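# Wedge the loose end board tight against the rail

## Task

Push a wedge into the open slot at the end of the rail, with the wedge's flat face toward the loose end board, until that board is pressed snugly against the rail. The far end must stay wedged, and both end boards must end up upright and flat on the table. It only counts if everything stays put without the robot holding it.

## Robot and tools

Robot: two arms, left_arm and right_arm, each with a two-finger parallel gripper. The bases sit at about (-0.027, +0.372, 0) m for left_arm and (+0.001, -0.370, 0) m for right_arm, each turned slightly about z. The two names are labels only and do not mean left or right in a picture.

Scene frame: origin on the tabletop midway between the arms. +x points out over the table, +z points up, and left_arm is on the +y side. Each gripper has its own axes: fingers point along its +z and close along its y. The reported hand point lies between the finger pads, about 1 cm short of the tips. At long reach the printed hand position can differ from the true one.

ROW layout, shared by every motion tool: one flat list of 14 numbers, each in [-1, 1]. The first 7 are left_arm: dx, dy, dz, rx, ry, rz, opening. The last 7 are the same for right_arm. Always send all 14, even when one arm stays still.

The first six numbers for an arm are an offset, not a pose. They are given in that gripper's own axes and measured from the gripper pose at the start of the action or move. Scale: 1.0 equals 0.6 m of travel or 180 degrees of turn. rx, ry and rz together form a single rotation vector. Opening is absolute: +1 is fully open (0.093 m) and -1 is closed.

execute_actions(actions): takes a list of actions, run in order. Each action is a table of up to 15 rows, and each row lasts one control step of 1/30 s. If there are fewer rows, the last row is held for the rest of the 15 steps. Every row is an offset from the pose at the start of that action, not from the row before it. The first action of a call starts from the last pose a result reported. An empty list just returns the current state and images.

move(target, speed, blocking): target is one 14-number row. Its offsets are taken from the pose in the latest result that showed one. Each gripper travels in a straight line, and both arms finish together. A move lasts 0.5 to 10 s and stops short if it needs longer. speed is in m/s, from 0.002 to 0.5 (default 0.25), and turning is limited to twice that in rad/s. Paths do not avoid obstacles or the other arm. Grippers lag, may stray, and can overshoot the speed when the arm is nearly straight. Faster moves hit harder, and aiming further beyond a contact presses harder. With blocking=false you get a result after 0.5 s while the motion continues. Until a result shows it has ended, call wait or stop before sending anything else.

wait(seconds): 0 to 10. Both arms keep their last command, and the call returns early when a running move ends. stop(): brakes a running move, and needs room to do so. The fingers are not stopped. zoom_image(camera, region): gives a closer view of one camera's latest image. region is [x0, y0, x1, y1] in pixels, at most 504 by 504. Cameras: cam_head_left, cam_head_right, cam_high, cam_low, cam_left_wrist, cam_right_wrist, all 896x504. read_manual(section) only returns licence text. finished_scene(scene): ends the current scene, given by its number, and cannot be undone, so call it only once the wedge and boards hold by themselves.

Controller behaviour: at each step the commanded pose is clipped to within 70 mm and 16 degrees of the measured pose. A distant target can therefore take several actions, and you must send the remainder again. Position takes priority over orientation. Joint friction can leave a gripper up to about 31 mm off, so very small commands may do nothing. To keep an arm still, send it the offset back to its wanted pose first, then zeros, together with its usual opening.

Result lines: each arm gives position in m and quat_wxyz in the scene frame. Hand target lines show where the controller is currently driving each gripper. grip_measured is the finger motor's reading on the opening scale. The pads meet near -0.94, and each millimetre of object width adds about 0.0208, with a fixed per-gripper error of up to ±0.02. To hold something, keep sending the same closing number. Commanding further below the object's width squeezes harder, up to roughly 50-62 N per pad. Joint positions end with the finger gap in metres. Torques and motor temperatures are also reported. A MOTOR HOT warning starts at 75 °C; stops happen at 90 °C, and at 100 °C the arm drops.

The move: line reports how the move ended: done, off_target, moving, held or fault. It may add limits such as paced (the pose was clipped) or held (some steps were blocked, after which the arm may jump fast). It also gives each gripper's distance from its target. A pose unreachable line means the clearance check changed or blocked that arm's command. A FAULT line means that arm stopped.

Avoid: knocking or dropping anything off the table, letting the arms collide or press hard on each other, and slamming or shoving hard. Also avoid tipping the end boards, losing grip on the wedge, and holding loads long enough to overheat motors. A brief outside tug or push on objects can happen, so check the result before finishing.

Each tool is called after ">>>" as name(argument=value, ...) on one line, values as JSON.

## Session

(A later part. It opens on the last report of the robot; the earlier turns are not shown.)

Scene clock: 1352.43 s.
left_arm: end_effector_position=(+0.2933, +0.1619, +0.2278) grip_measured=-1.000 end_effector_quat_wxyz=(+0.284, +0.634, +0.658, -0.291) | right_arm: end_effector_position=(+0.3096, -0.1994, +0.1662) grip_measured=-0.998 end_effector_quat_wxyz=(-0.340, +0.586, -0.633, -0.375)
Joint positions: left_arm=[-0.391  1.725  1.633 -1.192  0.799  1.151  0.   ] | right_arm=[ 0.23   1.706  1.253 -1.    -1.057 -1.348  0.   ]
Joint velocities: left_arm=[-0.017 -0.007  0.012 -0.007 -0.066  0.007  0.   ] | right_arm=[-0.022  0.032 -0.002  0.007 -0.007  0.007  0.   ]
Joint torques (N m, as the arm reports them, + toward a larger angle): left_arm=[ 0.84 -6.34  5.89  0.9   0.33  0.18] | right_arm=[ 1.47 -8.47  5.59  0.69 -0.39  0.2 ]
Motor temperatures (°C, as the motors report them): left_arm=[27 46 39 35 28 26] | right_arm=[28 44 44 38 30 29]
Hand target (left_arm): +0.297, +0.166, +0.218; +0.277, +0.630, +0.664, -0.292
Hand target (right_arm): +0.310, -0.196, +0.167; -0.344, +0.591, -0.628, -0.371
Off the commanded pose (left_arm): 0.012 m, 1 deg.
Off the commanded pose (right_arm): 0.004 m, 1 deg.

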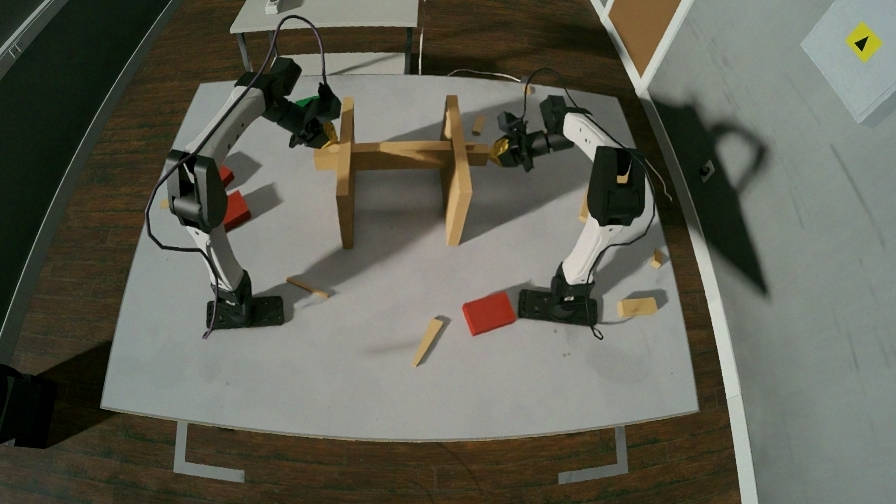

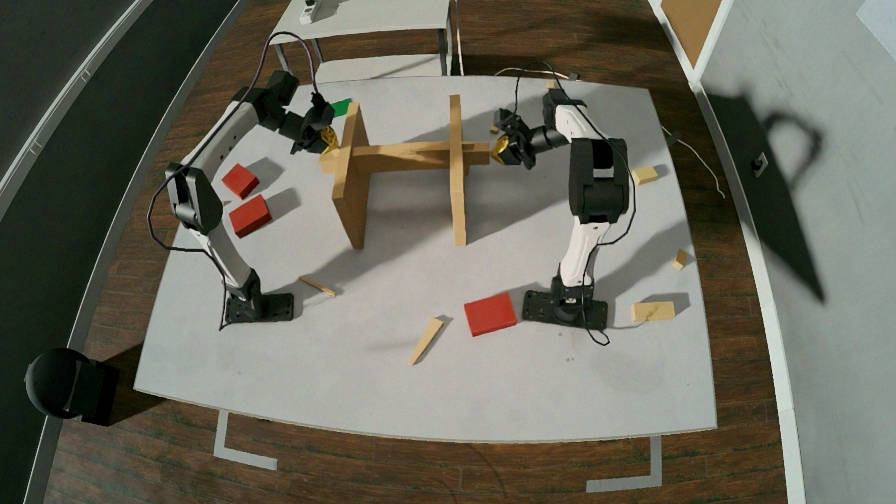

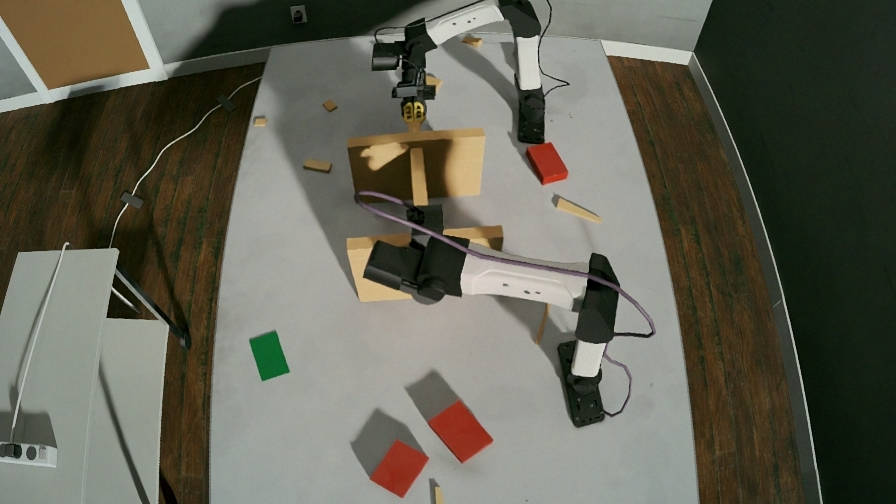

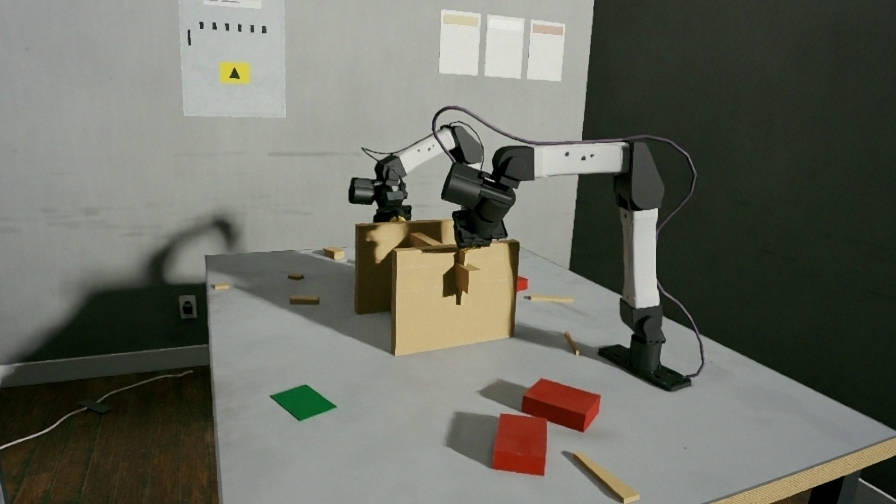

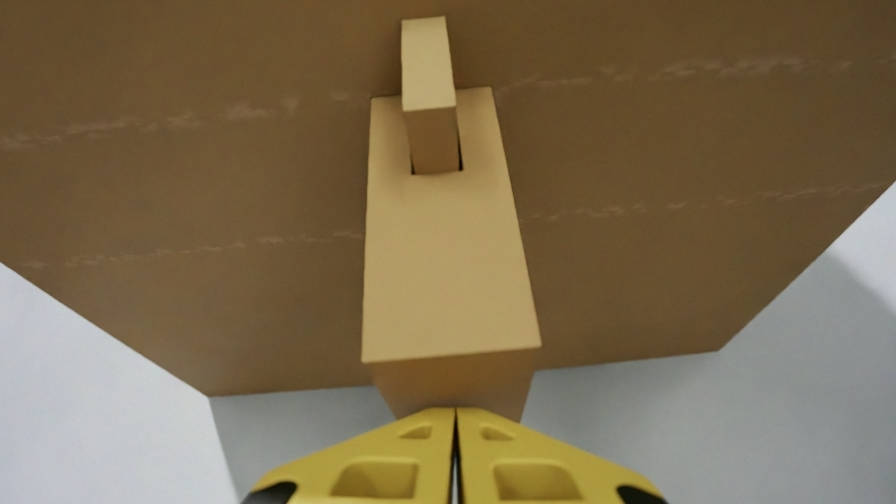

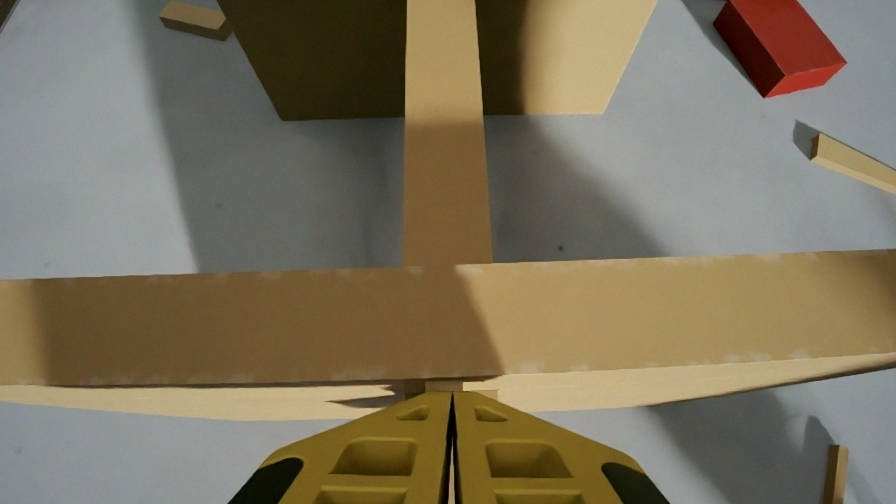

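>>> move(target=[0.0177, 0.0068, 0.007, 0.0013, 0.0034, -0.009, -1, -0.0104, 0.0007, 0.0159, 0.0031, 0.0044, -0.0262, -1], speed=0.012)

Scene clock: 1376.97 s.
left_arm: end_effector_position=(+0.2934, +0.1620, +0.2276) grip_measured=-1.000 end_effector_quat_wxyz=(+0.284, +0.634, +0.658, -0.290) | right_arm: end_effector_position=(+0.3112, -0.1951, +0.1660) grip_measured=-0.998 end_effector_quat_wxyz=(-0.344, +0.595, -0.626, -0.369)
Joint positions: left_arm=[-0.391  1.725  1.633 -1.192  0.798  1.151  0.   ] | right_arm=[ 0.244  1.706  1.253 -0.975 -1.052 -1.346  0.   ]
Joint velocities: left_arm=[ 0.007 -0.002  0.002 -0.022  0.007  0.022  0.   ] | right_arm=[ 0.017  0.007  0.002 -0.022 -0.037 -0.022  0.   ]
Joint torques (N m, as the arm reports them, + toward a larger angle): left_arm=[ 1.02 -6.55  5.73  0.93  0.35  0.03] | right_arm=[ 2.95 -9.58  4.72  0.9  -0.25  0.13]
Motor temperatures (°C, as the motors report them): left_arm=[27 46 40 35 28 26] | right_arm=[28 43 44 38 30 29]
Hand target (left_arm): +0.297, +0.166, +0.217; +0.275, +0.626, +0.668, -0.293
Hand target (right_arm): +0.309, -0.188, +0.167; -0.352, +0.613, -0.612, -0.355
Off the commanded pose (left_arm): 0.012 m, 2 deg.
Off the commanded pose (right_arm): 0.007 m, 3 deg.
move: off_target (left_arm, right_arm)

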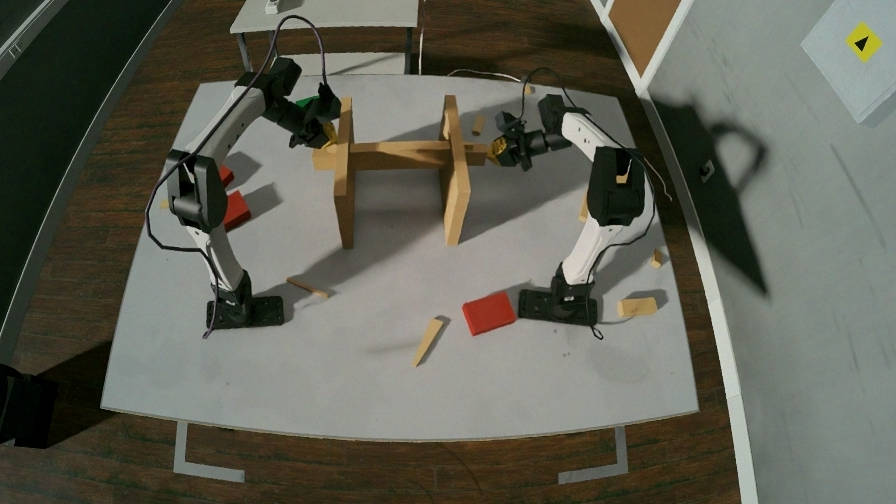

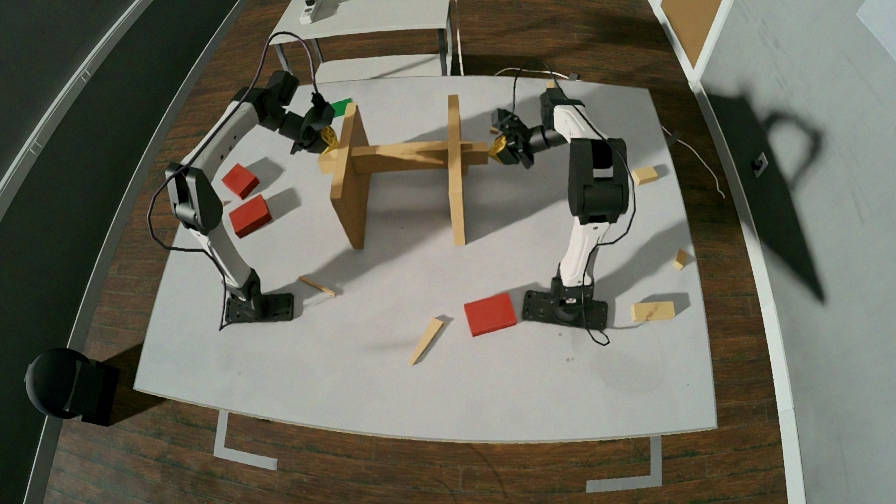

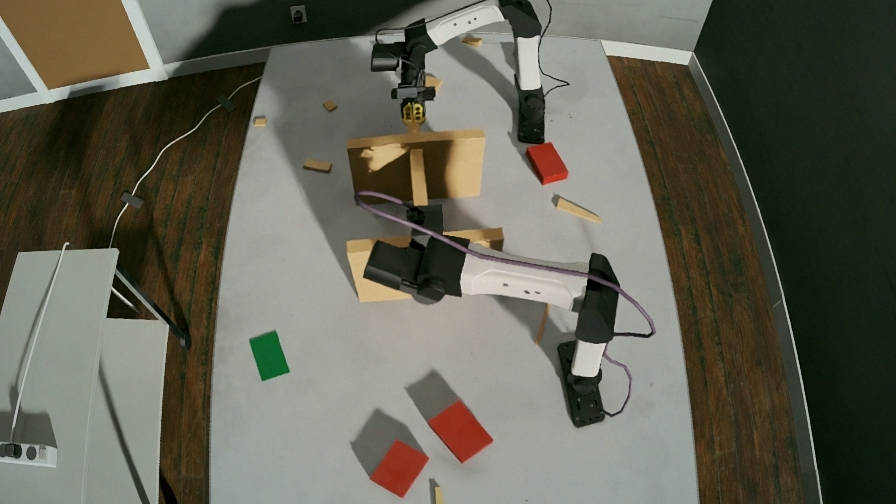

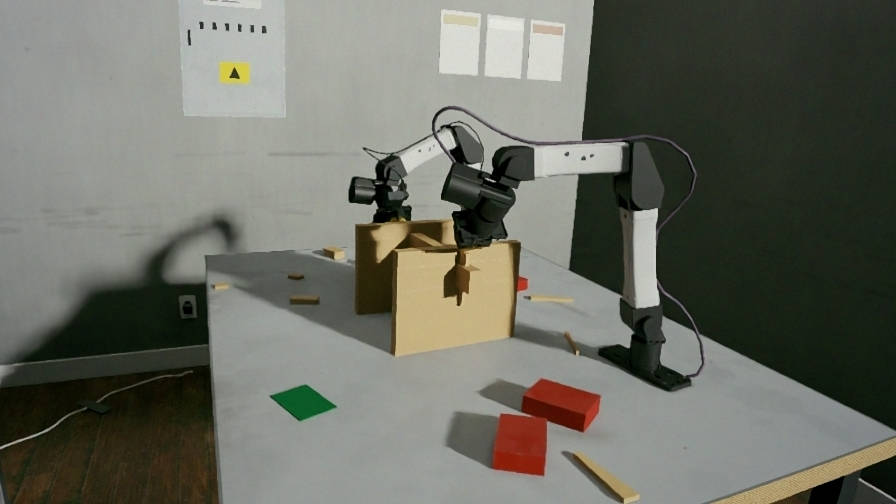

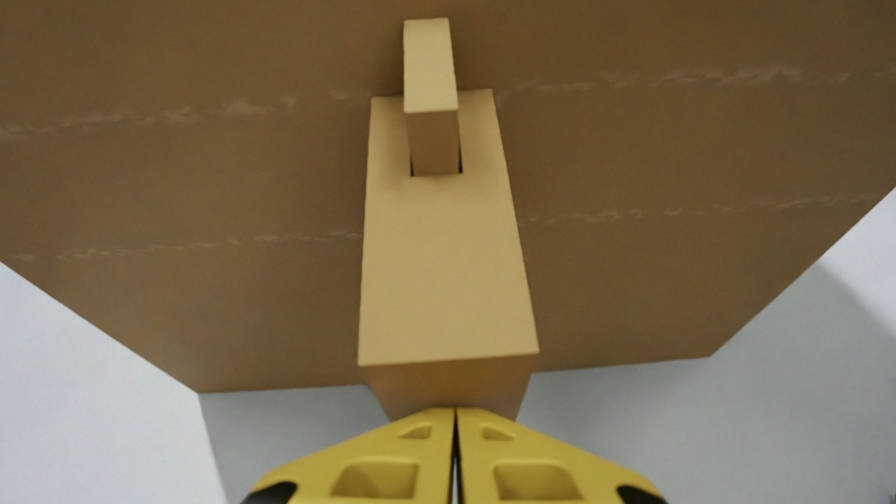

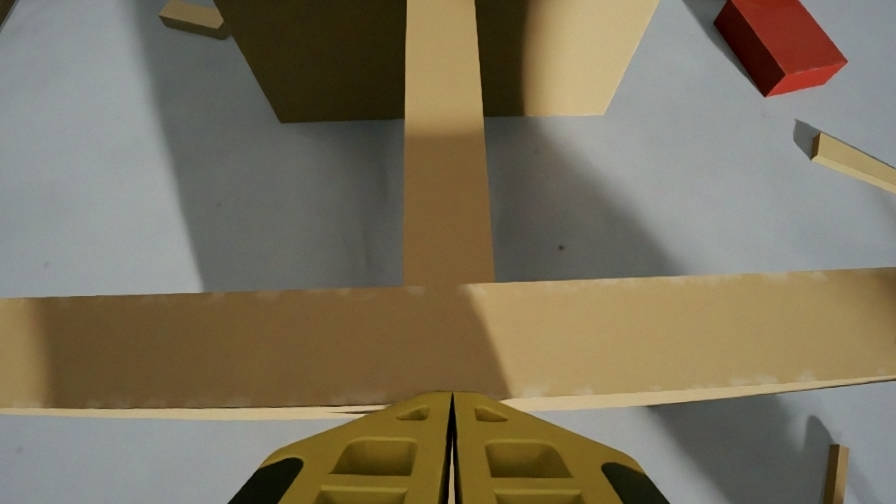

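>>> zoom_image(camera="cam_low", region=[400, 200, 540, 320])

>>> zoom_image(camera="cam_head_right", region=[300, 90, 400, 260])

Region (400, 200, 540, 320) of cam_low's 896x504 image, scaled by 3.600, with more detail than that image has; it fills the top 432 rows of this view, and the rest is white.

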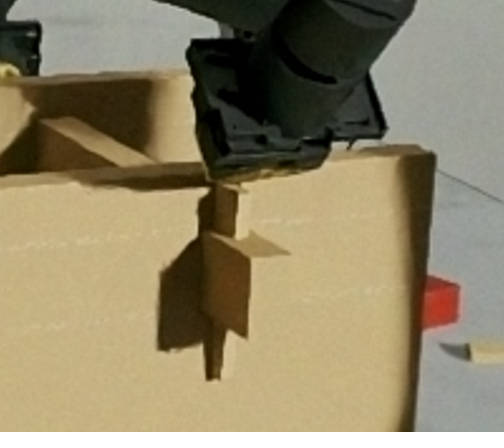

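Region (300, 90, 400, 260) of cam_head_right's 896x504 image, scaled by 2.965, with more detail than that image has; it fills the left 296 columns of this view, and the rest is white.

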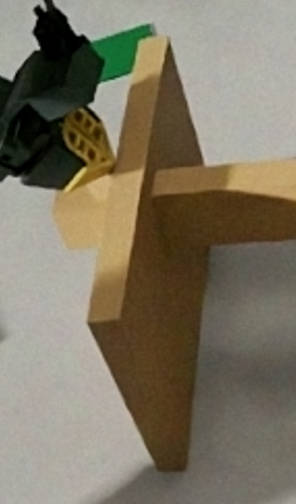

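>>> move(target=[0.0074, 0.0037, -0.0157, 0.0013, 0.0034, -0.009, -1, -0.0024, 0, 0.0044, 0, 0, -0.012, -1], speed=0.02)

Scene clock: 1424.67 s.
left_arm: end_effector_position=(+0.2901, +0.1682, +0.2301) grip_measured=-1.000 end_effector_quat_wxyz=(+0.275, +0.628, +0.666, -0.295) | right_arm: end_effector_position=(+0.3111, -0.1951, +0.1660) grip_measured=-0.998 end_effector_quat_wxyz=(-0.347, +0.599, -0.622, -0.367)
Joint positions: left_arm=[-0.376  1.725  1.648 -1.24   0.8    1.159  0.   ] | right_arm=[ 0.244  1.706  1.253 -0.976 -1.052 -1.361  0.   ]
Joint velocities: left_arm=[-0.012  0.007 -0.002 -0.007  0.051  0.022  0.   ] | right_arm=[ 0.007 -0.002 -0.007 -0.007 -0.022 -0.007  0.   ]
Joint torques (N m, as the arm reports them, + toward a larger angle): left_arm=[ 1.13 -6.63  8.92  0.66  0.35  0.12] | right_arm=[ 1.32 -8.24  5.68  0.68 -0.4   0.08]
Motor temperatures (°C, as the motors report them): left_arm=[27 46 40 35 28 26] | right_arm=[28 44 43 38 30 29]
Hand target (left_arm): +0.295, +0.172, +0.231; +0.276, +0.626, +0.668, -0.292
Hand target (right_arm): +0.311, -0.192, +0.166; -0.351, +0.607, -0.614, -0.362
Off the commanded pose (left_arm): 0.007 m, 0 deg.
Off the commanded pose (right_arm): 0.003 m, 1 deg.
move: done

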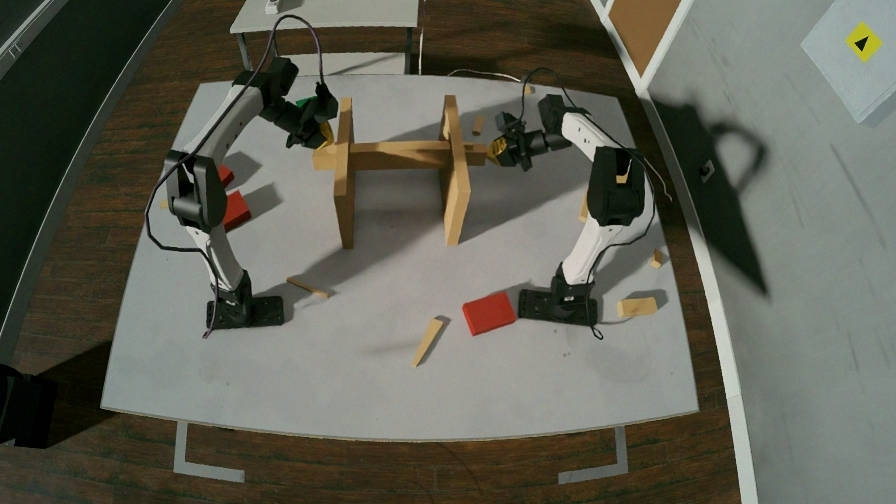

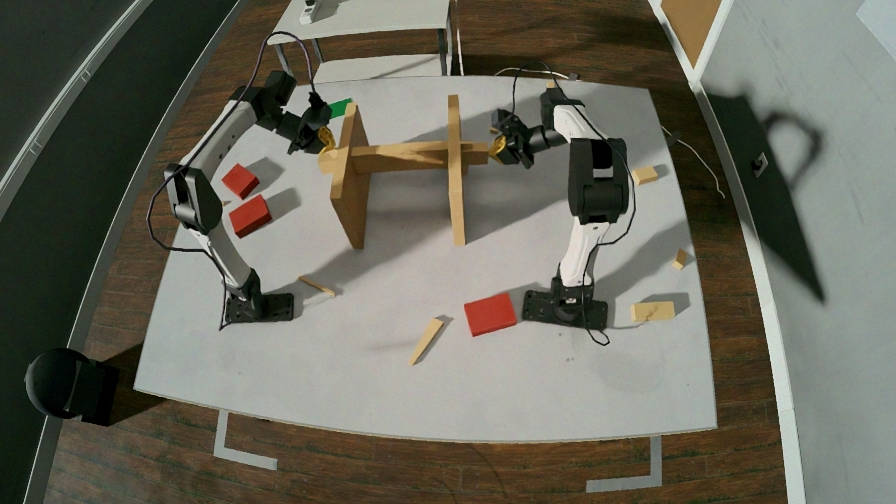

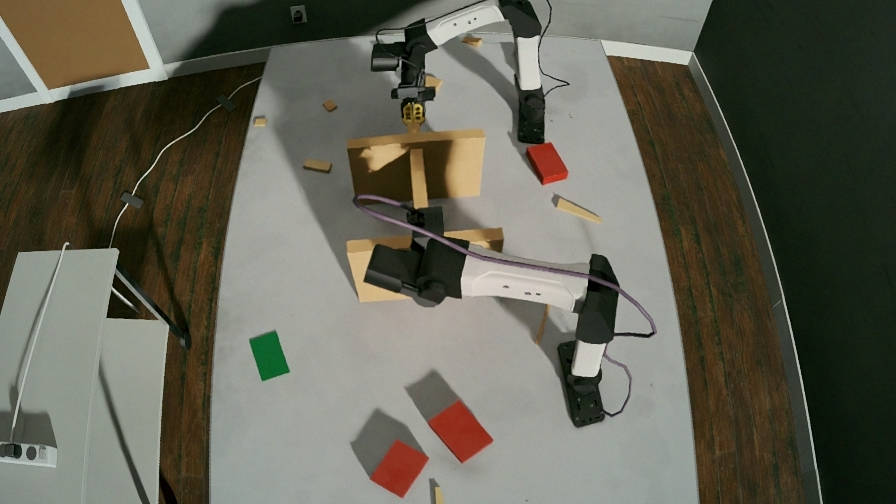

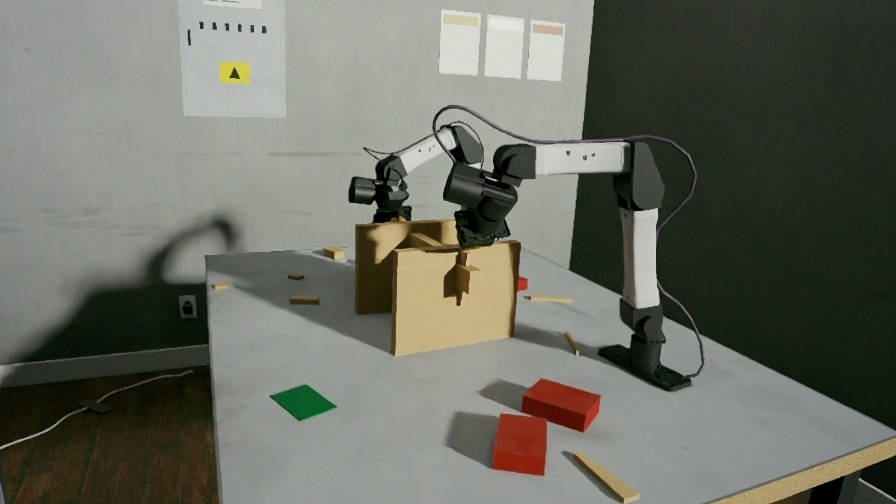

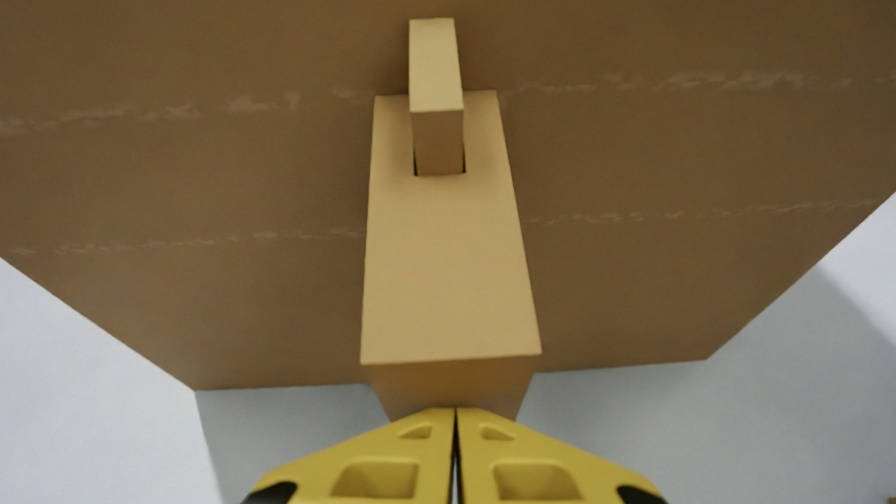

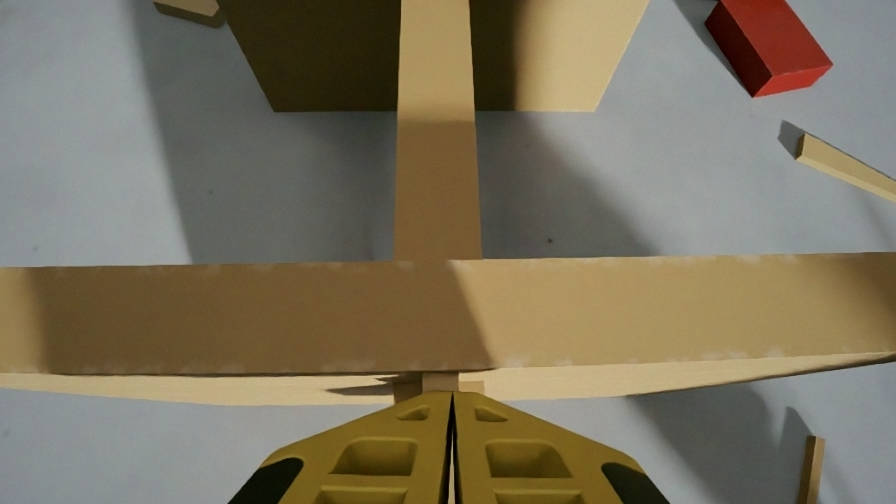

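>>> move(target=[0.0237, 0.0114, 0.0181, 0, 0, 0.006, -1, -0.0024, 0, 0.0044, 0, 0, -0.0083, -1], speed=0.015)

Scene clock: 1436.73 s.
left_arm: end_effector_position=(+0.2911, +0.1673, +0.2218) grip_measured=-1.000 end_effector_quat_wxyz=(+0.280, +0.636, +0.656, -0.294) | right_arm: end_effector_position=(+0.3111, -0.1951, +0.1660) grip_measured=-0.998 end_effector_quat_wxyz=(-0.347, +0.600, -0.620, -0.366)
Joint positions: left_arm=[-0.376  1.725  1.612 -1.203  0.806  1.185  0.   ] | right_arm=[ 0.244  1.706  1.253 -0.976 -1.052 -1.364  0.   ]
Joint velocities: left_arm=[-0.012 -0.002 -0.007  0.022 -0.007 -0.007  0.   ] | right_arm=[-0.002  0.007 -0.012  0.007 -0.066  0.037  0.   ]
Joint torques (N m, as the arm reports them, + toward a larger angle): left_arm=[ 0.86 -6.57  5.61  1.    0.38  0.21] | right_arm=[ 1.33 -8.23  5.67  0.69 -0.4   0.08]
Motor temperatures (°C, as the motors report them): left_arm=[27 46 41 34 28 26] | right_arm=[28 44 43 38 30 29]
Hand target (left_arm): +0.296, +0.170, +0.212; +0.278, +0.634, +0.660, -0.293
Hand target (right_arm): +0.311, -0.192, +0.166; -0.351, +0.608, -0.614, -0.362
Off the commanded pose (left_arm): 0.011 m, 1 deg.
Off the commanded pose (right_arm): 0.003 m, 1 deg.
move: off_target (left_arm)

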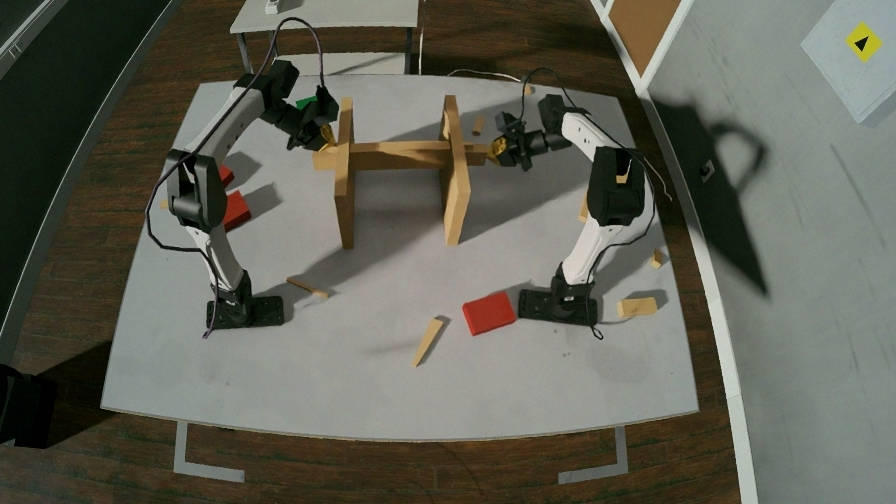

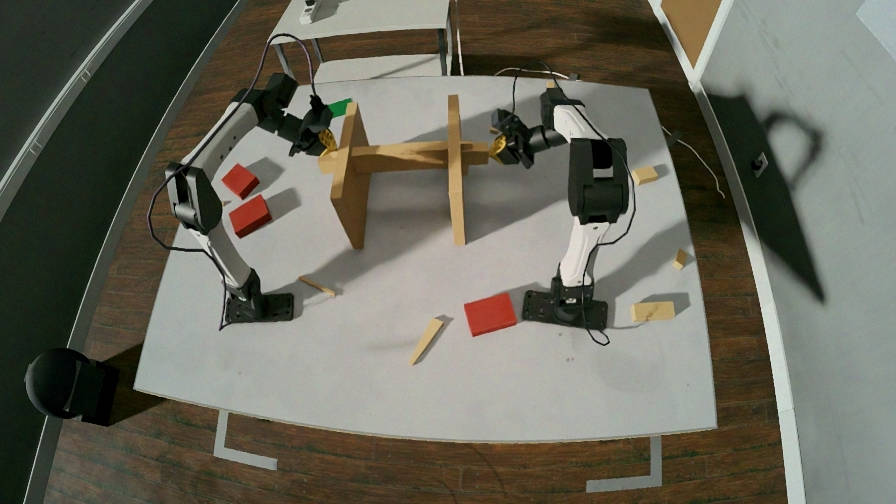

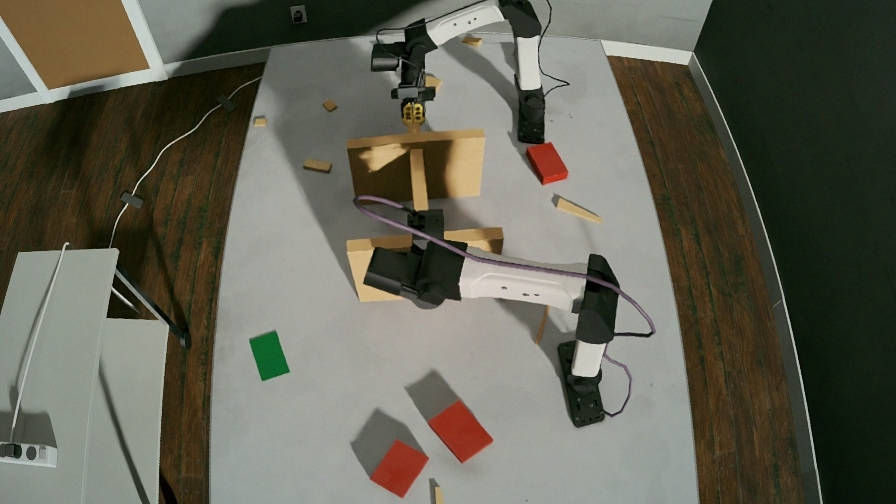

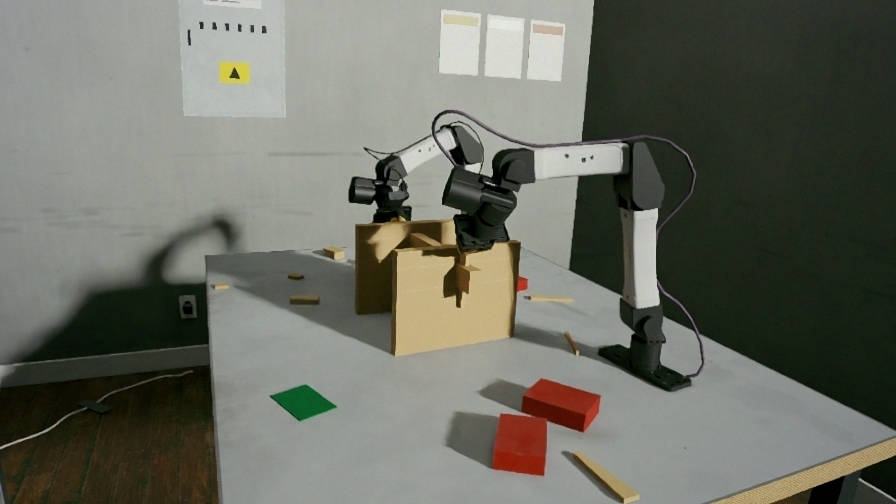

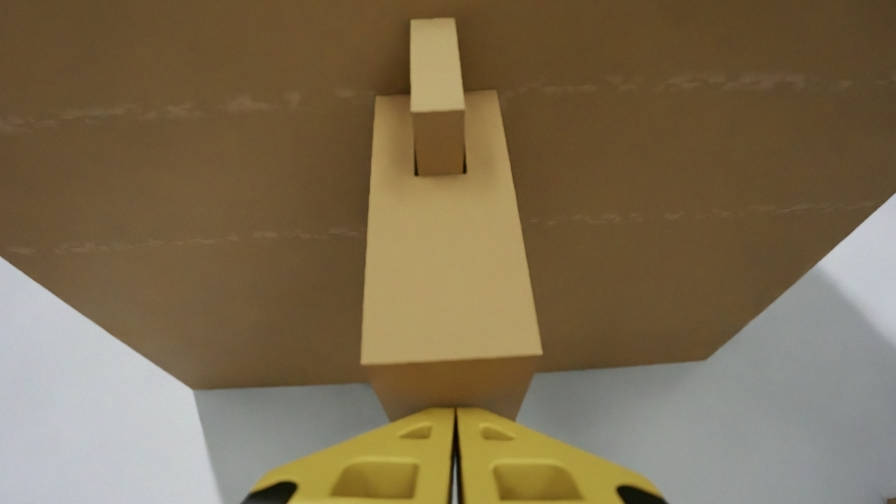

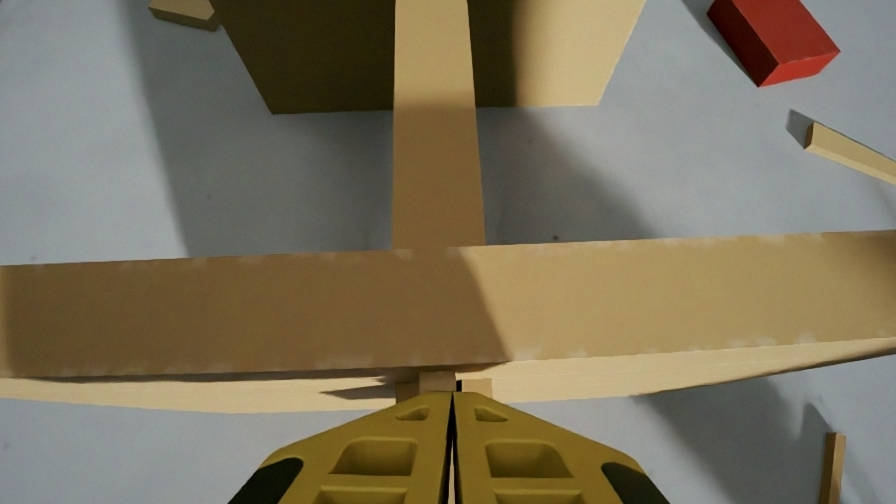

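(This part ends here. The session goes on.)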